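# Flip a two-colored block end over end in place

## Task

Pick up the wooden block, which lies on one of its long narrow sides with its black face on top and has one green end and one yellow end. Rotate it end over end while it stays in the hand, then set it down on the same spot with the black face on the bottom and the green end sitting where the yellow end used to be. It counts as failed if any part of the arm other than the hand touches the block, or if anything besides a hand touches it while it is noticeably tilted or away from its spot. It also fails if the block is released while any part is more than a few millimetres above the table, unless one end has already rested on the table briefly first, or if it slides more than a few millimetres in the grip during the set-down. It must stay correct without the robot holding it. At the end, open the hand and move away from the block. Knocking or placing anything off the table also fails.

## Robot and tools

Robot: a single arm ending in a right-handed five-finger hand. A fixed bracket on the wrist, on the little-finger side, can hit things: it sits 0.03 m beyond the hand point along +y and 0.11 m from it across the palm.

Scene frame: the origin is on the table top below the arm base, +z is up, and +y is to the left when facing along +x. Results report the hand point's position in metres and its orientation as a quaternion (w,x,y,z), plus velocities, in this frame. The printed position can be a little off, more so at long reach.

Hand point and its axes: a point fixed to the palm, 0.05 m in front of it, where the index pad meets the thumb tip in a pinch. +z runs along the straightened fingers, which extend 0.06-0.07 m past the point. +y points out of the palm. +x runs across the palm away from the thumb. Across the palm the hand extends 0.08 m on the little-finger side. On the thumb side it extends 0.02 m with the thumb turned in front of the palm, and up to 0.09 m otherwise. With the thumb turned fully in front, the hand can wrap around objects 0.035-0.08 m thick. The object then lies across the palm, centred on the wrist side of the point. Turn the thumb before reaching the object.

A row is 14 numbers, each in [-1, 1]:
1-6: dx, dy, dz, rx, ry, rz. This is an offset, not a pose, in the hand point's own axes. It is measured from where the hand point was at the start of the action, not from the previous row. 1.0 means 0.6 m or 180 degrees. rx, ry, rz form a single rotation vector.
7-12: hand motor targets in this order: little, ring, middle, index, thumb_bend, thumb_turn. For the fingers, -1 is straight and +1 is curled into the palm. For thumb_bend, -1 is straight and +1 is fully bent. For thumb_turn, -1 is beside the palm and +1 is in front of it, opposite the fingers. A pinch is about index 0.22, thumb_bend 0.75, thumb_turn 0.57.
13: force_limit. This is the fingertip load at which a closing motor stops, rising linearly from about 0 N at -1 to 10 N at +1 (15 N for the two thumb motors). It has no effect on opening.
14: speed. Rises from near zero at -1 to full at +1; at full speed a finger's full travel takes 0.6 s. For a gentle grip, close at -0.9 or lower, because fast fingers overshoot the limit.

execute_actions(actions): takes a list of actions. Each action is a table of up to 15 rows, one row per 1/30 s step. If there are fewer rows, the last one is held for the remaining steps. An empty list only returns the current state and images. For the first action in a call, offsets start from the last pose any result reported. At each step the commanded pose is limited to 100 mm and 16 degrees from the measured pose. When position and orientation cannot both be met, position wins. Large moves therefore need several actions.

move(target, speed, stop_force, blocking): target is one 14-number row. Its offset is taken from the pose in the latest result that shows one. The hand point travels in a straight line, turning the shorter way, for 0.5-10 s. speed is in m/s, from 0.002 to 0.5 (default 0.25); turning is limited to twice that value in rad/s. stop_force, in N from 9 to 40, ends the path when the wrist sensor feels that much added push along the path. The arm then backs up two steps and holds. It is only allowed after 0.2 s of scene time, it is unreliable on moves that rotate, and you should leave it out when moving away from a surface. Approach slowly anyway, since the impact peak grows with speed. With blocking=false the result comes after 0.5 s while the arm keeps moving. This cannot be combined with stop_force; use wait(0) to check progress, and call wait or stop before sending anything else. The result adds a move: line reporting how it ended (done, contact, off_target, moving, held, fault), which limits acted, and the distance to the target.

wait(seconds, 0-10): lets time run while the last command is held. stop(): brakes a running move. zoom_image(camera, region): region is [x0,y0,x1,y1] in pixels, at most 504x504, for cam_high or cam_wrist (both 896x504). show_instructions: shows the reference image. finished_scene(scene): pass the current scene's number once the block sits correctly and the hand has released it and moved away. This cannot be undone.

Result lines: hand_measured, hand_stopped_by (moving, target, force, stalled, fault) and hand_load_n list six values in motor order. A load is positive when the finger is being pushed open. If the loads drop to about zero, the grip has been lost. Motors lock once they finish and hold at least 15 N. To tighten, raise force_limit and send a target further closed than hand_measured. To loosen, send a target more open than hand_measured. Sending the same numbers again keeps the grip. Hand target is the pose the controller is currently driving toward. A pose unreachable line means the clearance check changed or blocked the command. Wrist force and torque are given in the hand axes; they are noisy, offset by up to about 4 N, and saturate near 50 N. Step readings list positions, with HELD marking steps that were held back.

Cautions: the arm is stiff. Pushing even slightly past a contact can cause a fault, which stops the arm for 10 s: joint torque at its limit (wrist joints 25.4 N m, others 136 N m) or 150 N of outside force. Motors held under load heat up; at 70 °C a warning appears and at 85 °C the arm is braked. Do not let the arm touch the block, do not drop it or slam it down, keep everything on the table, and keep the block still in the hand while setting it down.

Each tool is called after ">>>" in YAML: its name, and indented under it one key for each argument.

Reference images:

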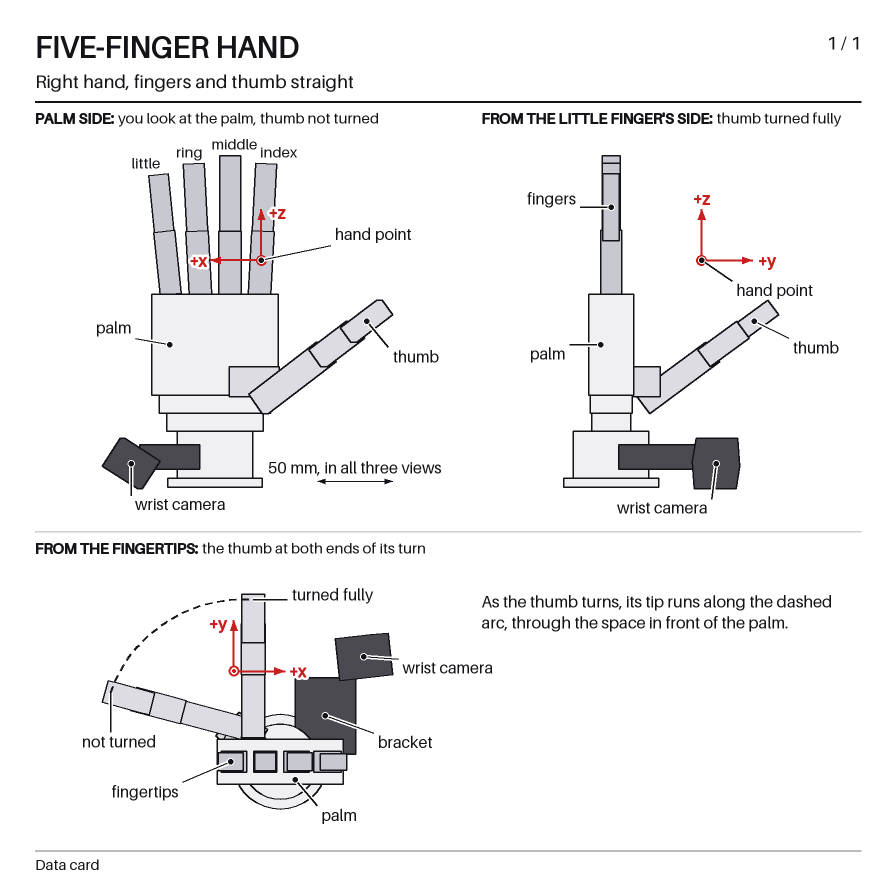

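## Session

>>> execute_actions:
  actions: []

Scene clock: 0.00 s.
end_effector_position=(+0.4582, -0.2451, +0.1620) hand_measured=(-1.000, -1.000, -1.000, -1.000, -1.000, -1.000) hand_load_n=(+0.0, +0.0, +0.0, +0.0, +0.0, +0.0) hand_stopped_by=(target, target, target, target, target, target) hand_force_limit=0.00 hand_speed=-0.80 end_effector_quat_wxyz=(+0.017, +0.952, +0.186, +0.242) end_effector_velocity=(+0.000, +0.000, -0.000) end_effector_angular_velocity=(+0.000, -0.000, +0.000)
Joint positions: [-0.796 -1.604  1.884  0.739  1.209  0.413]
Joint velocities: [ 0.     0.     0.    -0.    -0.001 -0.   ]
Joint torques (N m, as the arm reports them, + toward a larger angle): no reading
Wrist force (N, on the end effector, along its own x y z axes, offset not removed): no reading
Wrist torque (N m, same axes, about the end effector's origin, offset not removed): no reading
Hand target: +0.458, -0.245, +0.162; +0.017, +0.952, +0.186, +0.242

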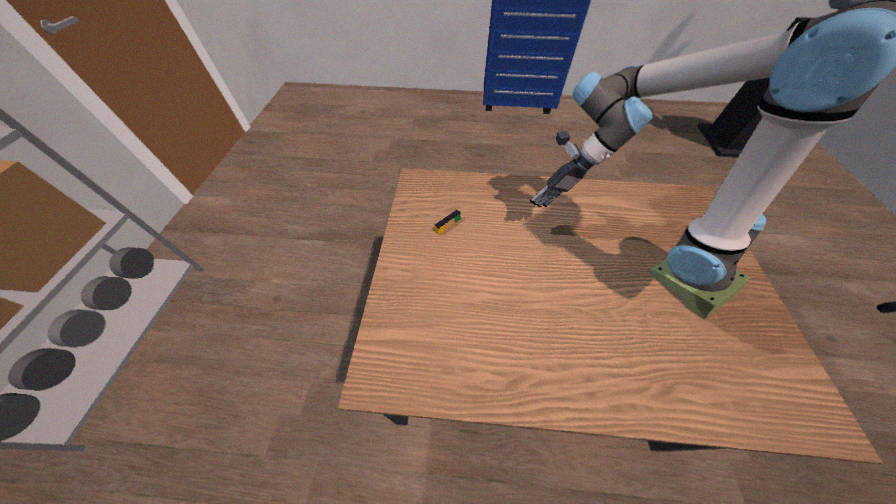

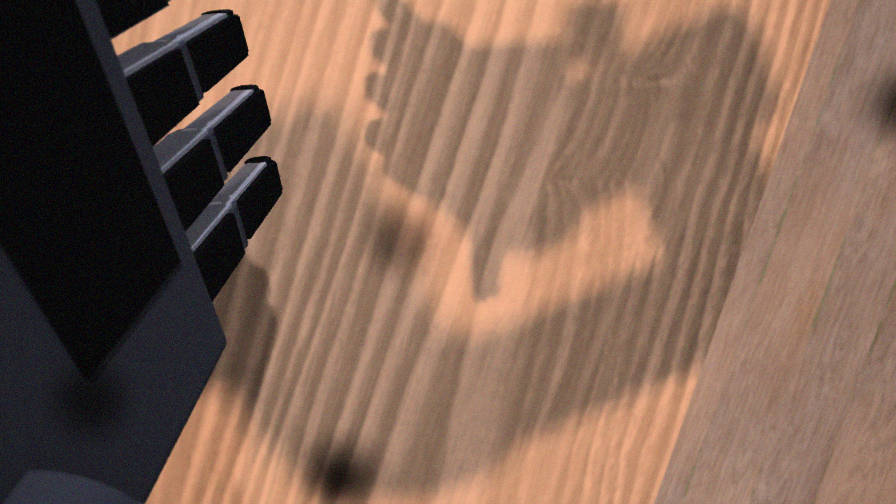

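>>> zoom_image:
  camera: "cam_high"
  region: [400, 170, 600, 270]

Region (400, 170, 600, 270) of cam_high's 896x504 image, scaled by 2.520, with more detail than that image has.

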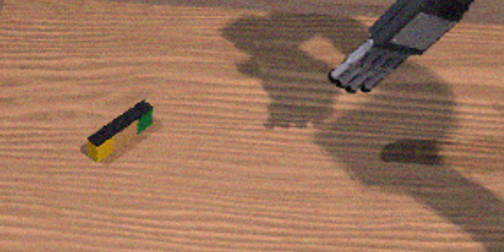

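>>> move:
  target: [0.347,-0.125,-0.005,-0.015,0.506,0.636,-1,-1,-1,-0.5,0.3,0.57,0,0.5]
  speed: 0.3

Scene clock: 26.87 s.
end_effector_position=(+0.6000, -0.0999, +0.2506) hand_measured=(-1.000, -1.000, -1.000, -0.500, +0.300, +0.570) hand_load_n=(+0.0, +0.0, +0.0, +0.0, +0.0, +0.0) hand_stopped_by=(target, target, target, target, target, target) hand_force_limit=0.00 hand_speed=0.50 end_effector_quat_wxyz=(+0.271, -0.270, +0.654, -0.653) end_effector_velocity=(+0.000, +0.000, -0.000) end_effector_angular_velocity=(+0.003, -0.002, -0.008)
Joint positions: [-0.028 -1.635  2.124 -0.821  2.272  2.884]
Joint velocities: [ 0.004  0.004 -0.002 -0.005  0.012  0.   ]
Joint torques (N m, as the arm reports them, + toward a larger angle): [  8.56 -15.38 -31.52  -3.42   1.48   1.42]
Wrist force (N, on the end effector, along its own x y z axes, offset not removed): [-1.4 -3.8 -1.5]
Wrist torque (N m, same axes, about the end effector's origin, offset not removed): [-0.29 0.36 0.14]
Hand target: +0.600, -0.100, +0.251; +0.271, -0.270, +0.654, -0.653
Off the commanded pose: 0.000 m, 0 deg.
move: done

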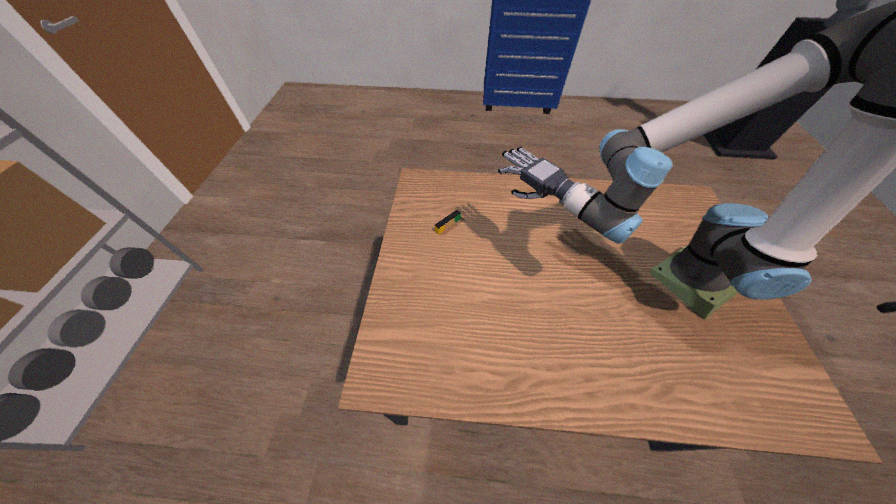

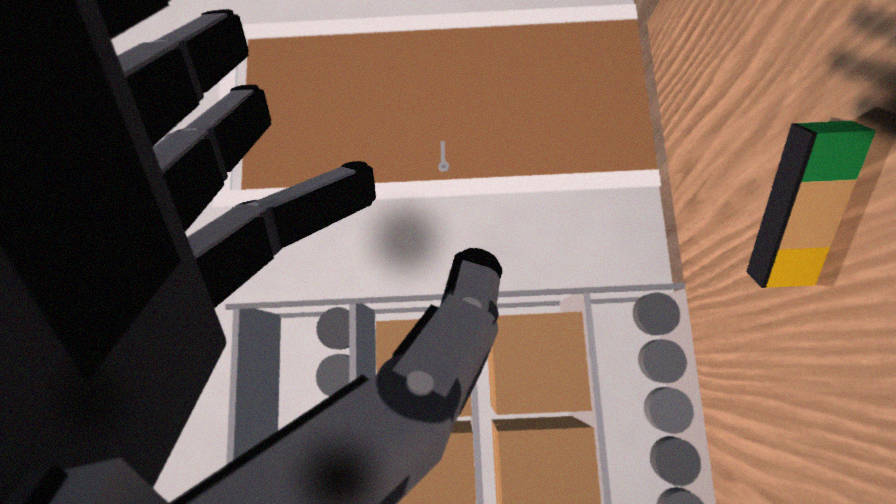

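>>> move:
  target: [-0.165,0.23,0.19,0,0,0,-1,-1,-1,-0.5,0.3,0.57,0,0.5]

>>> zoom_image:
  camera: "cam_high"
  region: [380, 150, 580, 270]

Scene clock: 35.57 s.
end_effector_position=(+0.7505, -0.1102, +0.1127) hand_measured=(-1.000, -1.000, -1.000, -0.500, +0.300, +0.570) hand_load_n=(+0.0, +0.0, +0.0, +0.0, +0.0, +0.0) hand_stopped_by=(target, target, target, target, target, target) hand_force_limit=0.00 hand_speed=0.50 end_effector_quat_wxyz=(+0.271, -0.270, +0.654, -0.653) end_effector_velocity=(+0.001, +0.000, -0.002) end_effector_angular_velocity=(+0.001, +0.003, +0.001)
Joint positions: [-0.081 -1.124  1.821 -1.016  2.222  2.905]
Joint velocities: [-0.     0.004 -0.003  0.003 -0.     0.001]
Joint torques (N m, as the arm reports them, + toward a larger angle): [  4.62 -31.86 -30.35   0.65  -1.97   1.64]
Wrist force (N, on the end effector, along its own x y z axes, offset not removed): [1.0 -0.7 -1.7]
Wrist torque (N m, same axes, about the end effector's origin, offset not removed): [-0.25 -0.03 0.19]
Hand target: +0.751, -0.110, +0.113; +0.271, -0.270, +0.654, -0.653
Off the commanded pose: 0.000 m, 0 deg.
move: done

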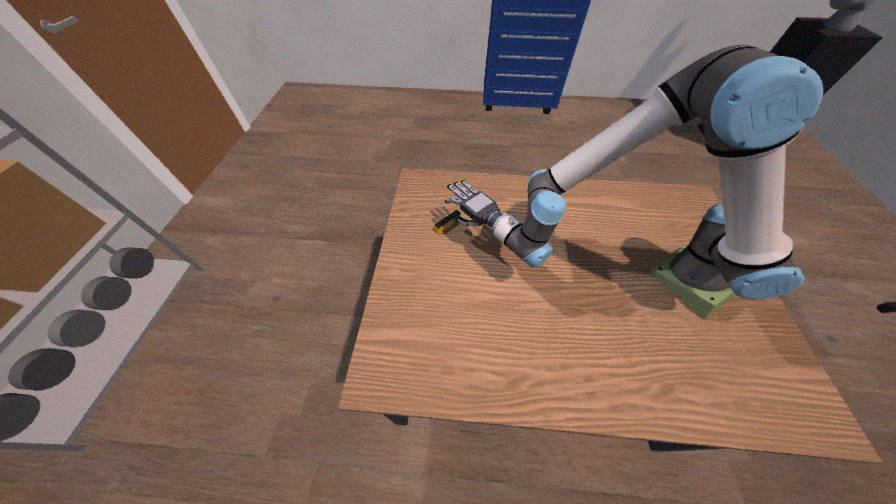

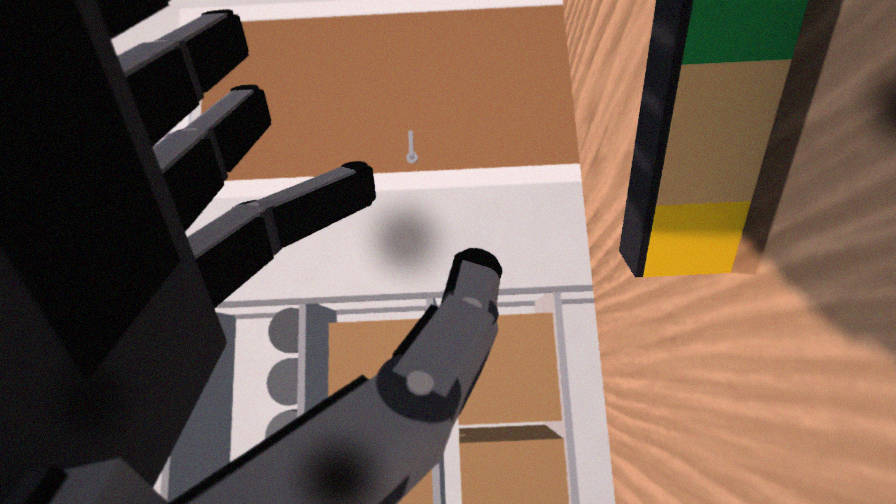

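Region (380, 150, 580, 270) of cam_high's 896x504 image, scaled by 2.520, with more detail than that image has; it fills the top 302 rows of this view, and the rest is white.

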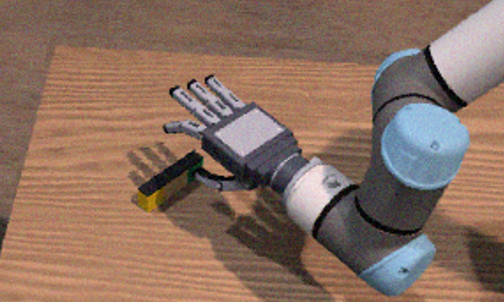

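>>> move:
  target: [-0.023,0.07,0.023,0.014,-0.078,-0.111,-1,-1,-1,-0.3,0.45,0.57,0,0.5]
  speed: 0.15

>>> zoom_image:
  camera: "cam_high"
  region: [400, 170, 520, 250]

Scene clock: 44.40 s.
end_effector_position=(+0.7700, -0.1102, +0.0708) hand_measured=(-1.000, -1.000, -1.000, -0.300, +0.450, +0.570) hand_load_n=(+0.0, +0.0, +0.0, +0.0, +0.0, +0.0) hand_stopped_by=(target, target, target, target, target, target) hand_force_limit=0.00 hand_speed=0.50 end_effector_quat_wxyz=(-0.238, +0.450, -0.545, +0.666) end_effector_velocity=(+0.001, -0.001, -0.001) end_effector_angular_velocity=(-0.007, +0.004, +0.004)
Joint positions: [-0.158 -1.072  1.821 -0.999  1.906  2.607]
Joint velocities: [-0.003  0.001 -0.001  0.001 -0.006 -0.007]
Joint torques (N m, as the arm reports them, + toward a larger angle): [  4.92 -34.52 -27.24   0.99  -1.84  -1.76]
Wrist force (N, on the end effector, along its own x y z axes, offset not removed): [0.5 2.1 -0.3]
Wrist torque (N m, same axes, about the end effector's origin, offset not removed): [0.33 0.13 0.34]
Hand target: +0.770, -0.110, +0.071; -0.237, +0.450, -0.545, +0.666
Off the commanded pose: 0.000 m, 0 deg.
move: done

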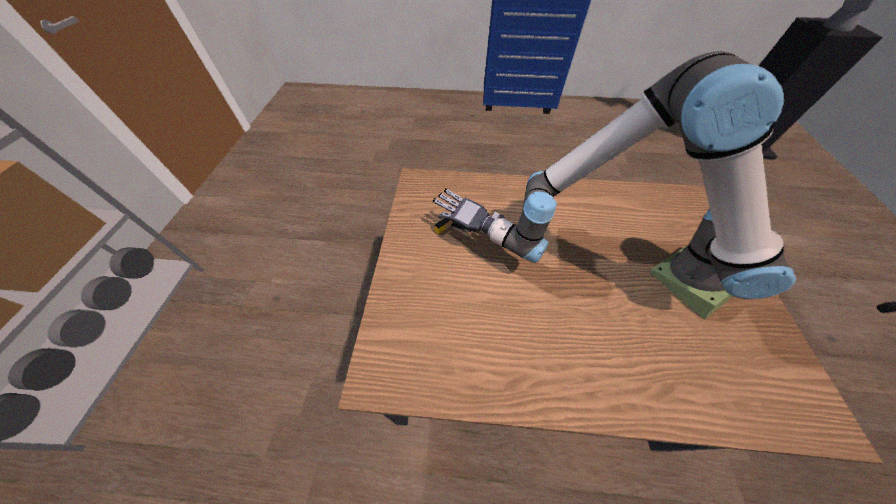

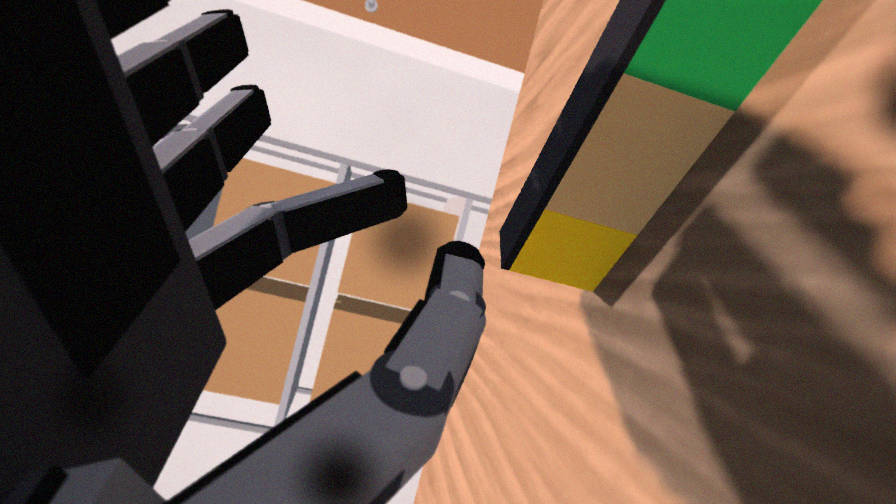

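Region (400, 170, 520, 250) of cam_high's 896x504 image, scaled by 4.200, with more detail than that image has.

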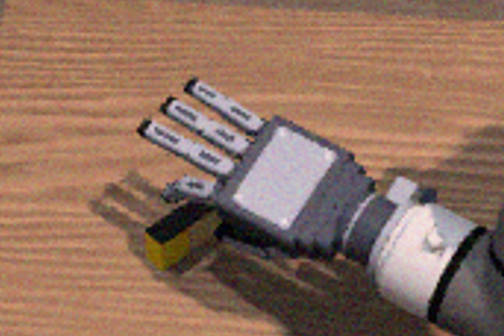

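>>> move:
  target: [-0.017,0.047,0.008,0,0,0,-1,-1,-1,-0.6,0.4,0.57,0,0.5]
  speed: 0.05

>>> zoom_image:
  camera: "cam_high"
  region: [400, 170, 520, 250]

Scene clock: 48.43 s.
end_effector_position=(+0.7741, -0.1127, +0.0410) hand_measured=(-1.000, -1.000, -1.000, -0.600, +0.400, +0.570) hand_load_n=(+0.0, +0.0, +0.0, +0.0, +0.0, +0.0) hand_stopped_by=(target, target, target, target, target, target) hand_force_limit=0.00 hand_speed=0.50 end_effector_quat_wxyz=(-0.238, +0.450, -0.545, +0.666) end_effector_velocity=(+0.000, -0.001, -0.002) end_effector_angular_velocity=(-0.000, -0.000, -0.001)
Joint positions: [-0.171 -1.011  1.812 -1.049  1.894  2.611]
Joint velocities: [-0.002  0.004 -0.001 -0.004 -0.001  0.   ]
Joint torques (N m, as the arm reports them, + toward a larger angle): [  3.92 -35.7  -27.34  -3.22  -2.2    1.8 ]
Wrist force (N, on the end effector, along its own x y z axes, offset not removed): [-0.7 1.3 -7.0]
Wrist torque (N m, same axes, about the end effector's origin, offset not removed): [0.45 0.66 0.23]
Hand target: +0.774, -0.113, +0.041; -0.238, +0.450, -0.545, +0.666
Off the commanded pose: 0.000 m, 0 deg.
move: done

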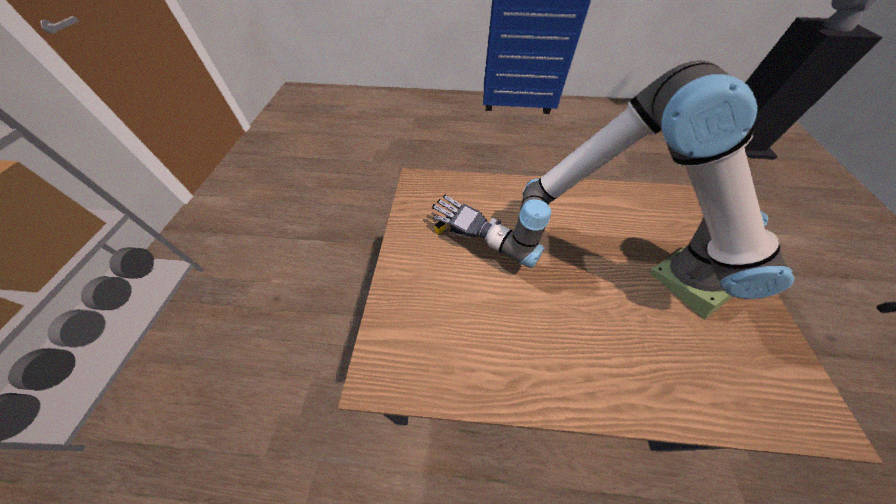

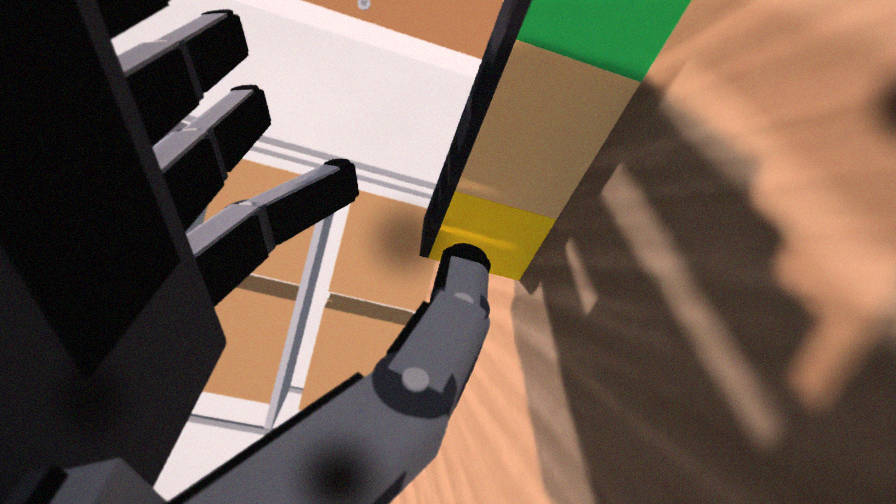

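Region (400, 170, 520, 250) of cam_high's 896x504 image, scaled by 4.200, with more detail than that image has.

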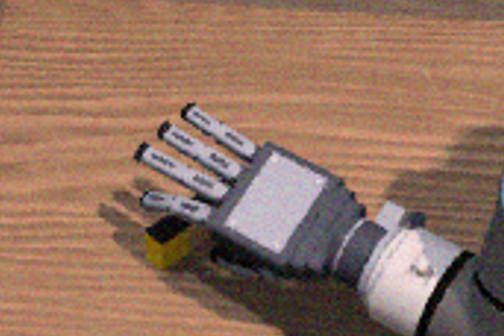

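>>> move:
  target: [-0.009,0.024,0,0,0,0,-1,-1,-1,-0.6,0.72,0.57,0,0]
  speed: 0.03

>>> zoom_image:
  camera: "cam_high"
  region: [400, 170, 520, 250]

Scene clock: 52.30 s.
end_effector_position=(+0.7741, -0.1125, +0.0257) hand_measured=(-1.000, -1.000, -1.000, -0.600, +0.720, +0.570) hand_load_n=(+0.0, +0.0, +0.0, +0.0, +0.0, +0.0) hand_stopped_by=(target, target, target, target, target, target) hand_force_limit=0.00 hand_speed=0.00 end_effector_quat_wxyz=(-0.238, +0.450, -0.545, +0.666) end_effector_velocity=(+0.001, -0.001, -0.001) end_effector_angular_velocity=(+0.000, -0.004, -0.001)
Joint positions: [-0.175 -0.981  1.812 -1.078  1.889  2.612]
Joint velocities: [-0.001  0.003 -0.001 -0.006 -0.     0.001]
Joint torques (N m, as the arm reports them, + toward a larger angle): [  3.81 -33.36 -26.35  -3.28  -2.02   1.63]
Wrist force (N, on the end effector, along its own x y z axes, offset not removed): [4.1 -2.5 -1.3]
Wrist torque (N m, same axes, about the end effector's origin, offset not removed): [-0.48 -0.50 0.35]
Hand target: +0.774, -0.113, +0.026; -0.238, +0.450, -0.545, +0.666
Off the commanded pose: 0.000 m, 0 deg.
move: done

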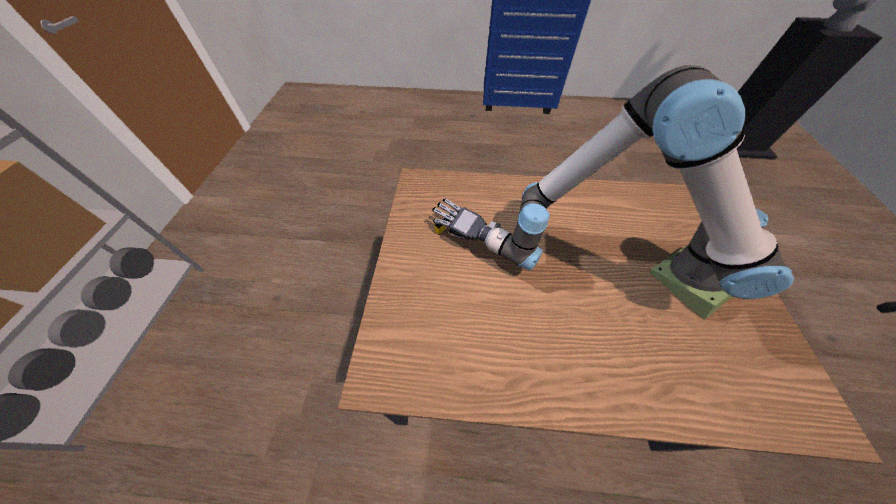

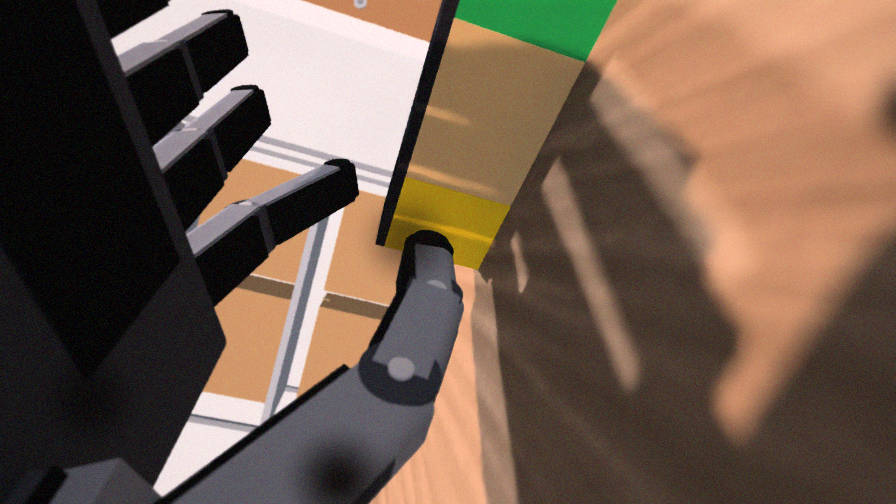

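Region (400, 170, 520, 250) of cam_high's 896x504 image, scaled by 4.200, with more detail than that image has.

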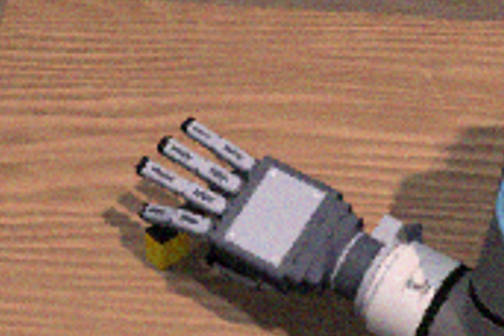

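>>> move:
  target: [-0.003,0.009,0.017,0,0,0,-1,-1,-1,-0.6,0.72,0.57,0,0]
  speed: 0.02

>>> zoom_image:
  camera: "cam_high"
  region: [410, 190, 500, 250]

Scene clock: 55.47 s.
end_effector_position=(+0.7827, -0.1178, +0.0201) hand_measured=(-1.000, -1.000, -1.000, -0.600, +0.720, +0.570) hand_load_n=(+0.0, +0.0, +0.0, +0.0, +0.0, +0.0) hand_stopped_by=(target, target, target, target, target, target) hand_force_limit=0.00 hand_speed=0.00 end_effector_quat_wxyz=(-0.238, +0.450, -0.545, +0.666) end_effector_velocity=(+0.001, -0.001, -0.001) end_effector_angular_velocity=(-0.001, -0.001, -0.000)
Joint positions: [-0.183 -0.96   1.784 -1.071  1.881  2.614]
Joint velocities: [-0.001  0.003 -0.004 -0.    -0.001 -0.   ]
Joint torques (N m, as the arm reports them, + toward a larger angle): [  3.18 -36.84 -28.98  -0.04  -1.93   1.62]
Wrist force (N, on the end effector, along its own x y z axes, offset not removed): [-1.2 -0.3 -0.9]
Wrist torque (N m, same axes, about the end effector's origin, offset not removed): [-0.17 0.49 -0.07]
Hand target: +0.783, -0.118, +0.020; -0.238, +0.450, -0.545, +0.666
Off the commanded pose: 0.000 m, 0 deg.
move: done

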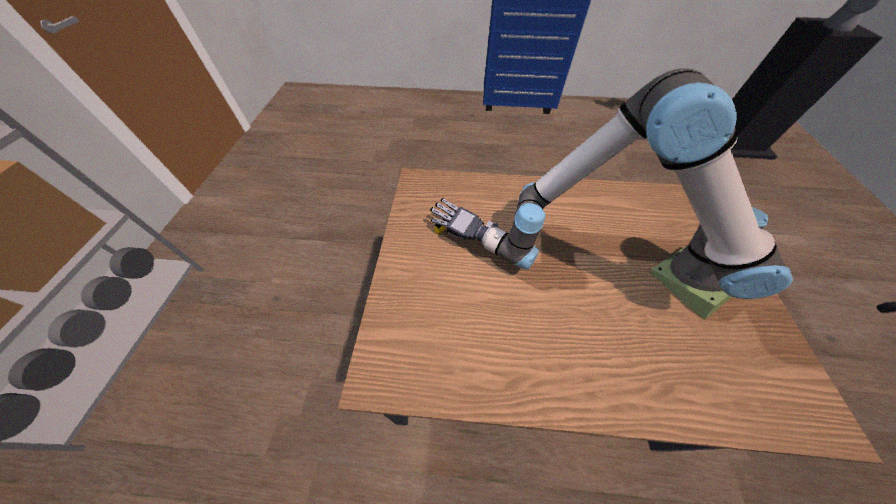

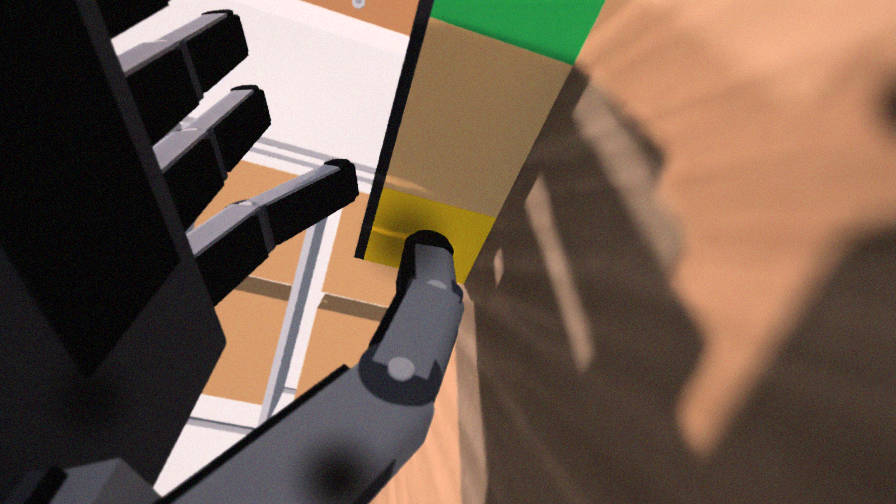

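Region (410, 190, 500, 250) of cam_high's 896x504 image, scaled by 5.600, with more detail than that image has.

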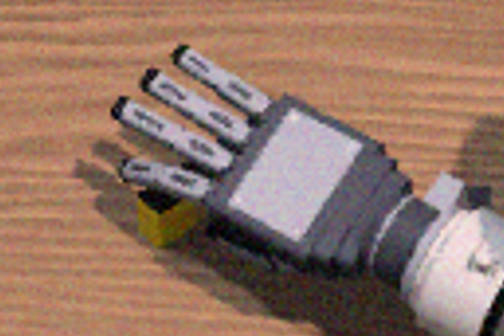

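>>> move:
  target: [0,0,0.013,0,0,0,-1,-1,-1,-0.25,0.72,0.57,-0.4,-0.5]
  speed: 0.02

>>> zoom_image:
  camera: "cam_high"
  region: [410, 190, 500, 250]

Scene clock: 58.43 s.
end_effector_position=(+0.7893, -0.1217, +0.0201) hand_measured=(-1.000, -1.000, -1.000, -0.250, +0.720, +0.570) hand_load_n=(+0.0, +0.0, +0.0, +0.0, +0.0, +0.0) hand_stopped_by=(target, target, target, target, target, target) hand_force_limit=-0.40 hand_speed=-0.50 end_effector_quat_wxyz=(-0.238, +0.450, -0.545, +0.666) end_effector_velocity=(+0.002, -0.001, -0.000) end_effector_angular_velocity=(+0.001, +0.000, +0.001)
Joint positions: [-0.188 -0.953  1.763 -1.057  1.877  2.615]
Joint velocities: [-0.001  0.002 -0.005  0.005 -0.001  0.001]
Joint torques (N m, as the arm reports them, + toward a larger angle): [  2.42 -36.18 -26.29   0.42  -2.21   1.93]
Wrist force (N, on the end effector, along its own x y z axes, offset not removed): [2.7 -1.9 0.0]
Wrist torque (N m, same axes, about the end effector's origin, offset not removed): [-0.49 -0.18 -0.01]
Hand target: +0.789, -0.122, +0.020; -0.238, +0.450, -0.545, +0.666
Off the commanded pose: 0.000 m, 0 deg.
move: done

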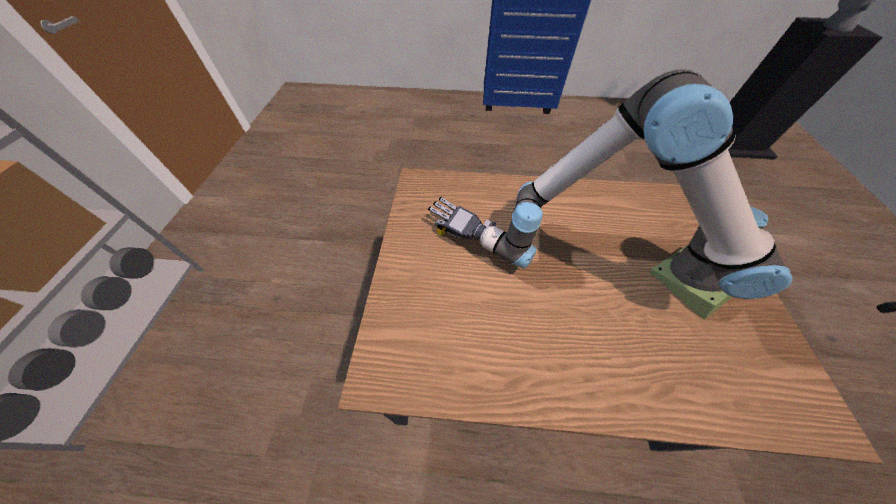

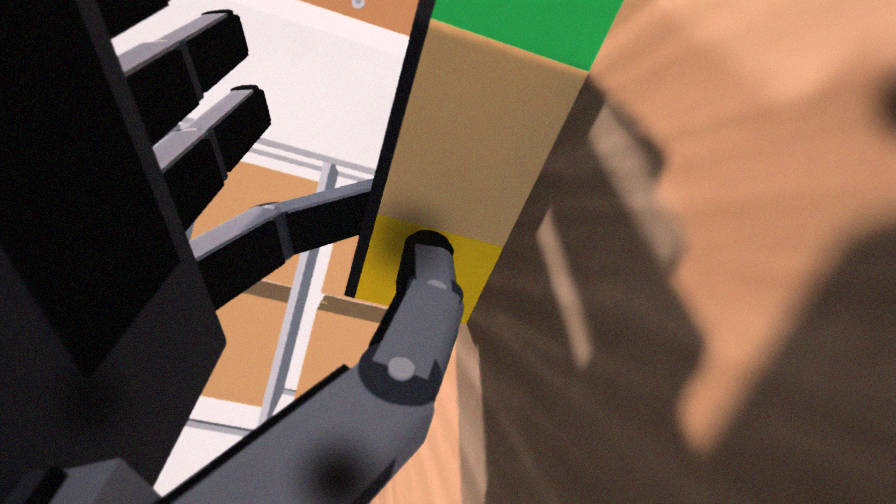

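Region (410, 190, 500, 250) of cam_high's 896x504 image, scaled by 5.600, with more detail than that image has.

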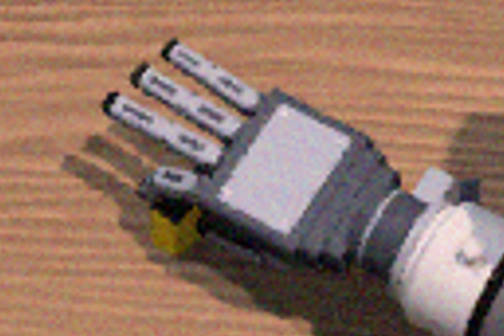

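>>> move:
  target: [0,0,0,0,0,0,-1,-1,-1,0.3,0.72,0.57,0,-0.9]

Scene clock: 61.73 s.
end_effector_position=(+0.7893, -0.1218, +0.0201) hand_measured=(-1.000, -1.000, -1.000, -0.174, +0.720, +0.570) hand_load_n=(+0.0, +0.0, +0.0, +5.0, +1.0, -1.0) hand_stopped_by=(target, target, target, force, target, target) hand_force_limit=0.00 hand_speed=-0.90 end_effector_quat_wxyz=(-0.238, +0.450, -0.545, +0.666) end_effector_velocity=(+0.000, -0.000, +0.001) end_effector_angular_velocity=(-0.000, -0.002, +0.000)
Joint positions: [-0.188 -0.953  1.763 -1.057  1.877  2.615]
Joint velocities: [-0.    -0.     0.    -0.002 -0.001  0.   ]
Joint torques (N m, as the arm reports them, + toward a larger angle): [ 13.7  -54.01   2.48  -2.42   0.46   0.89]
Wrist force (N, on the end effector, along its own x y z axes, offset not removed): [2.0 -6.4 -1.8]
Wrist torque (N m, same axes, about the end effector's origin, offset not removed): [-0.33 0.18 0.27]
Hand target: +0.789, -0.122, +0.020; -0.238, +0.450, -0.545, +0.666
Off the commanded pose: 0.000 m, 0 deg.
move: done

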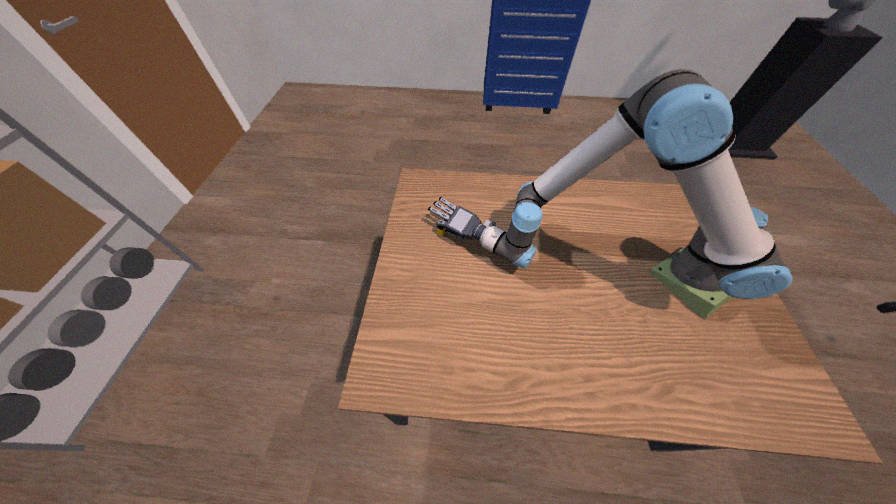

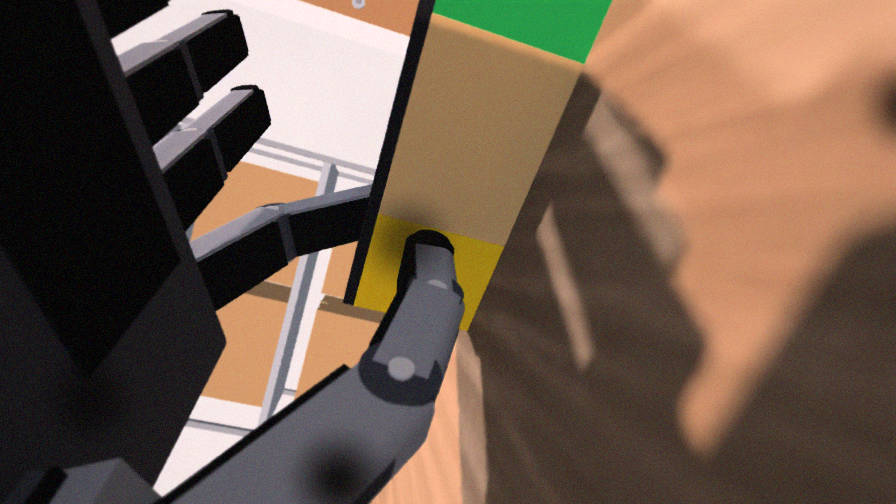

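>>> move:
  target: [0,0,0,0,0,0,-1,-1,-1,-0.5,0.4,0.57,0,0]

>>> move:
  target: [-0.002,0.005,0.018,0,0,0,-1,-1,-1,-0.5,0.4,0.57,0,0]
  speed: 0.02

>>> move:
  target: [0,0,0,0,0,0,-1,-1,-1,0.3,0.4,0.57,0,-0.85]

>>> zoom_image:
  camera: "cam_high"
  region: [410, 190, 500, 250]

Scene clock: 65.83 s.
end_effector_position=(+0.7892, -0.1217, +0.0201) hand_measured=(-1.000, -1.000, -1.000, -0.500, +0.400, +0.570) hand_load_n=(+0.0, +0.0, +0.0, +0.0, +0.0, +0.0) hand_stopped_by=(target, target, target, target, target, target) hand_force_limit=0.00 hand_speed=0.00 end_effector_quat_wxyz=(-0.237, +0.450, -0.545, +0.666) end_effector_velocity=(+0.001, -0.000, +0.001) end_effector_angular_velocity=(+0.000, -0.002, -0.000)
Joint positions: [-0.188 -0.953  1.763 -1.057  1.877  2.615]
Joint velocities: [ 0.    -0.    -0.001 -0.001 -0.     0.001]
Joint torques (N m, as the arm reports them, + toward a larger angle): [  6.22 -45.45 -13.1   -1.57  -1.5   -0.88]
Wrist force (N, on the end effector, along its own x y z axes, offset not removed): [0.0 0.8 -3.3]
Wrist torque (N m, same axes, about the end effector's origin, offset not removed): [0.13 0.25 0.00]
Hand target: +0.789, -0.122, +0.020; -0.238, +0.450, -0.545, +0.666
Off the commanded pose: 0.000 m, 0 deg.
move: done

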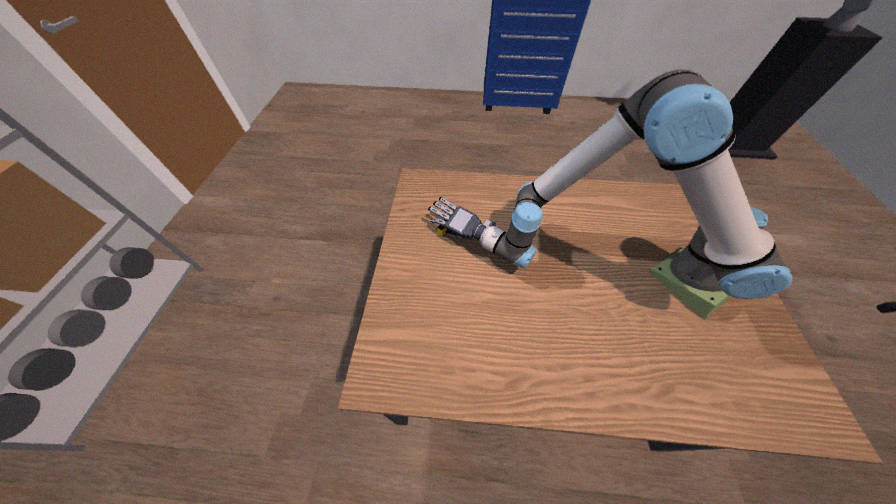

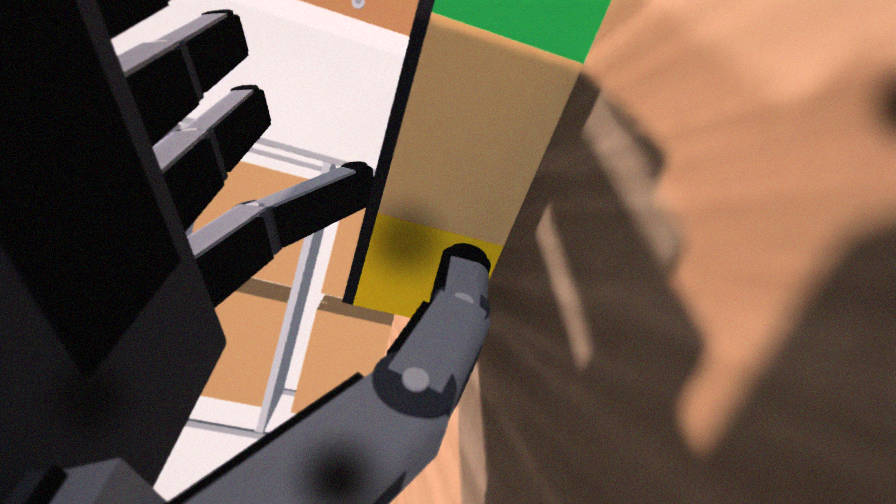

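Scene clock: 66.70 s.
end_effector_position=(+0.7984, -0.1271, +0.0169) hand_measured=(-1.000, -1.000, -1.000, -0.500, +0.400, +0.570) hand_load_n=(+0.0, +0.0, +0.0, +0.0, +0.0, +0.0) hand_stopped_by=(target, target, target, target, target, target) hand_force_limit=0.00 hand_speed=0.00 end_effector_quat_wxyz=(-0.237, +0.450, -0.545, +0.666) end_effector_velocity=(+0.001, -0.001, -0.001) end_effector_angular_velocity=(-0.000, +0.002, +0.001)
Joint positions: [-0.194 -0.936  1.732 -1.043  1.871  2.617]
Joint velocities: [-0.001  0.002 -0.003  0.003 -0.002 -0.001]
Joint torques (N m, as the arm reports them, + toward a larger angle): [  4.34 -37.31 -26.48   0.56  -2.53   1.77]
Wrist force (N, on the end effector, along its own x y z axes, offset not removed): [-2.2 -0.3 -1.4]
Wrist torque (N m, same axes, about the end effector's origin, offset not removed): [0.08 0.56 0.09]
Hand target: +0.799, -0.127, +0.017; -0.237, +0.450, -0.545, +0.666
Off the commanded pose: 0.000 m, 0 deg.
move: done

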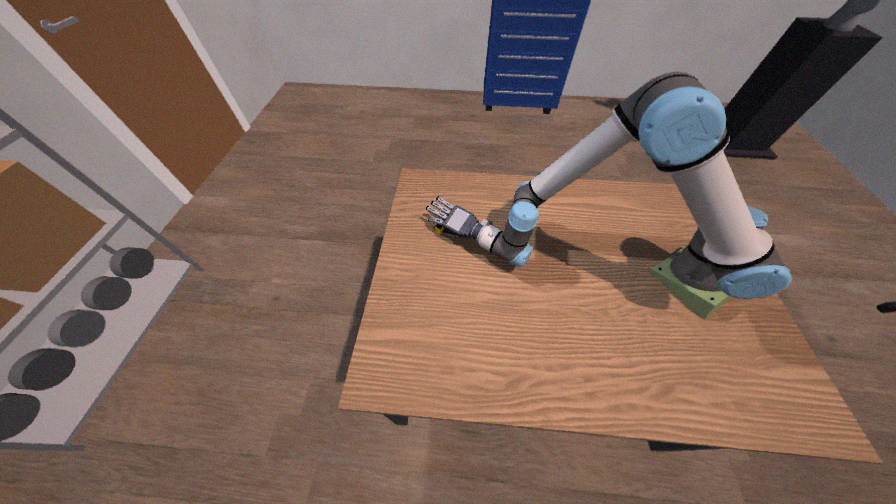

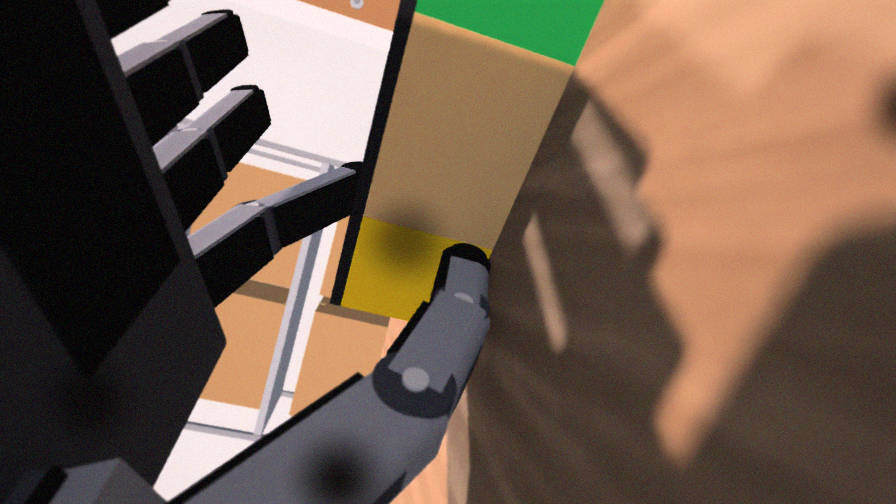

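Scene clock: 68.97 s.
end_effector_position=(+0.7985, -0.1271, +0.0170) hand_measured=(-1.000, -1.000, -1.000, -0.004, +0.398, +0.570) hand_load_n=(+0.0, +0.0, +0.0, +6.5, +2.0, -1.0) hand_stopped_by=(target, target, target, force, target, target) hand_force_limit=0.00 hand_speed=-0.85 end_effector_quat_wxyz=(-0.238, +0.450, -0.545, +0.666) end_effector_velocity=(+0.000, +0.000, +0.001) end_effector_angular_velocity=(+0.001, -0.002, -0.000)
Joint positions: [-0.194 -0.936  1.732 -1.043  1.871  2.617]
Joint velocities: [ 0.    -0.    -0.001 -0.001 -0.     0.001]
Joint torques (N m, as the arm reports them, + toward a larger angle): [ 14.79 -52.89   0.23  -1.45   1.45   0.48]
Wrist force (N, on the end effector, along its own x y z axes, offset not removed): [1.4 -5.1 -1.6]
Wrist torque (N m, same axes, about the end effector's origin, offset not removed): [-0.41 0.27 0.08]
Hand target: +0.798, -0.127, +0.017; -0.237, +0.450, -0.545, +0.666
Off the commanded pose: 0.000 m, 0 deg.
move: done

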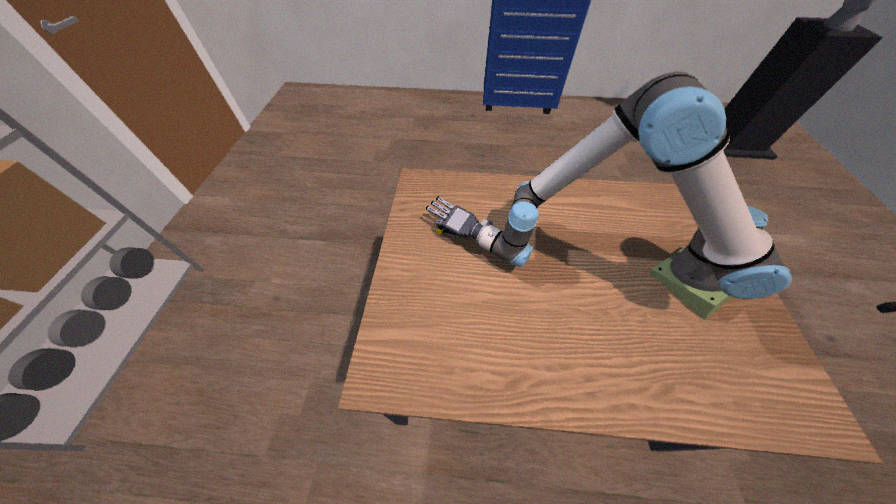

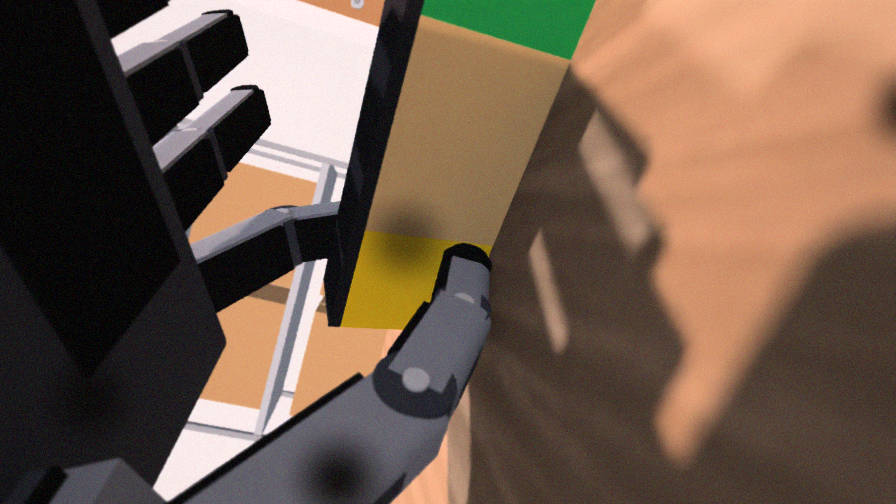

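Region (410, 190, 500, 250) of cam_high's 896x504 image, scaled by 5.600, with more detail than that image has.

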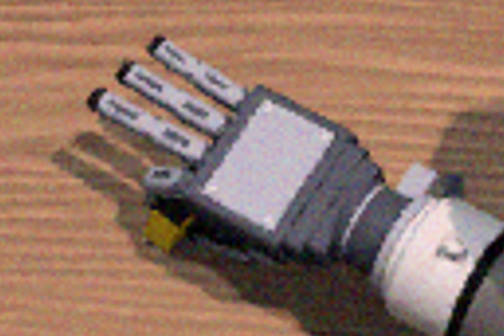

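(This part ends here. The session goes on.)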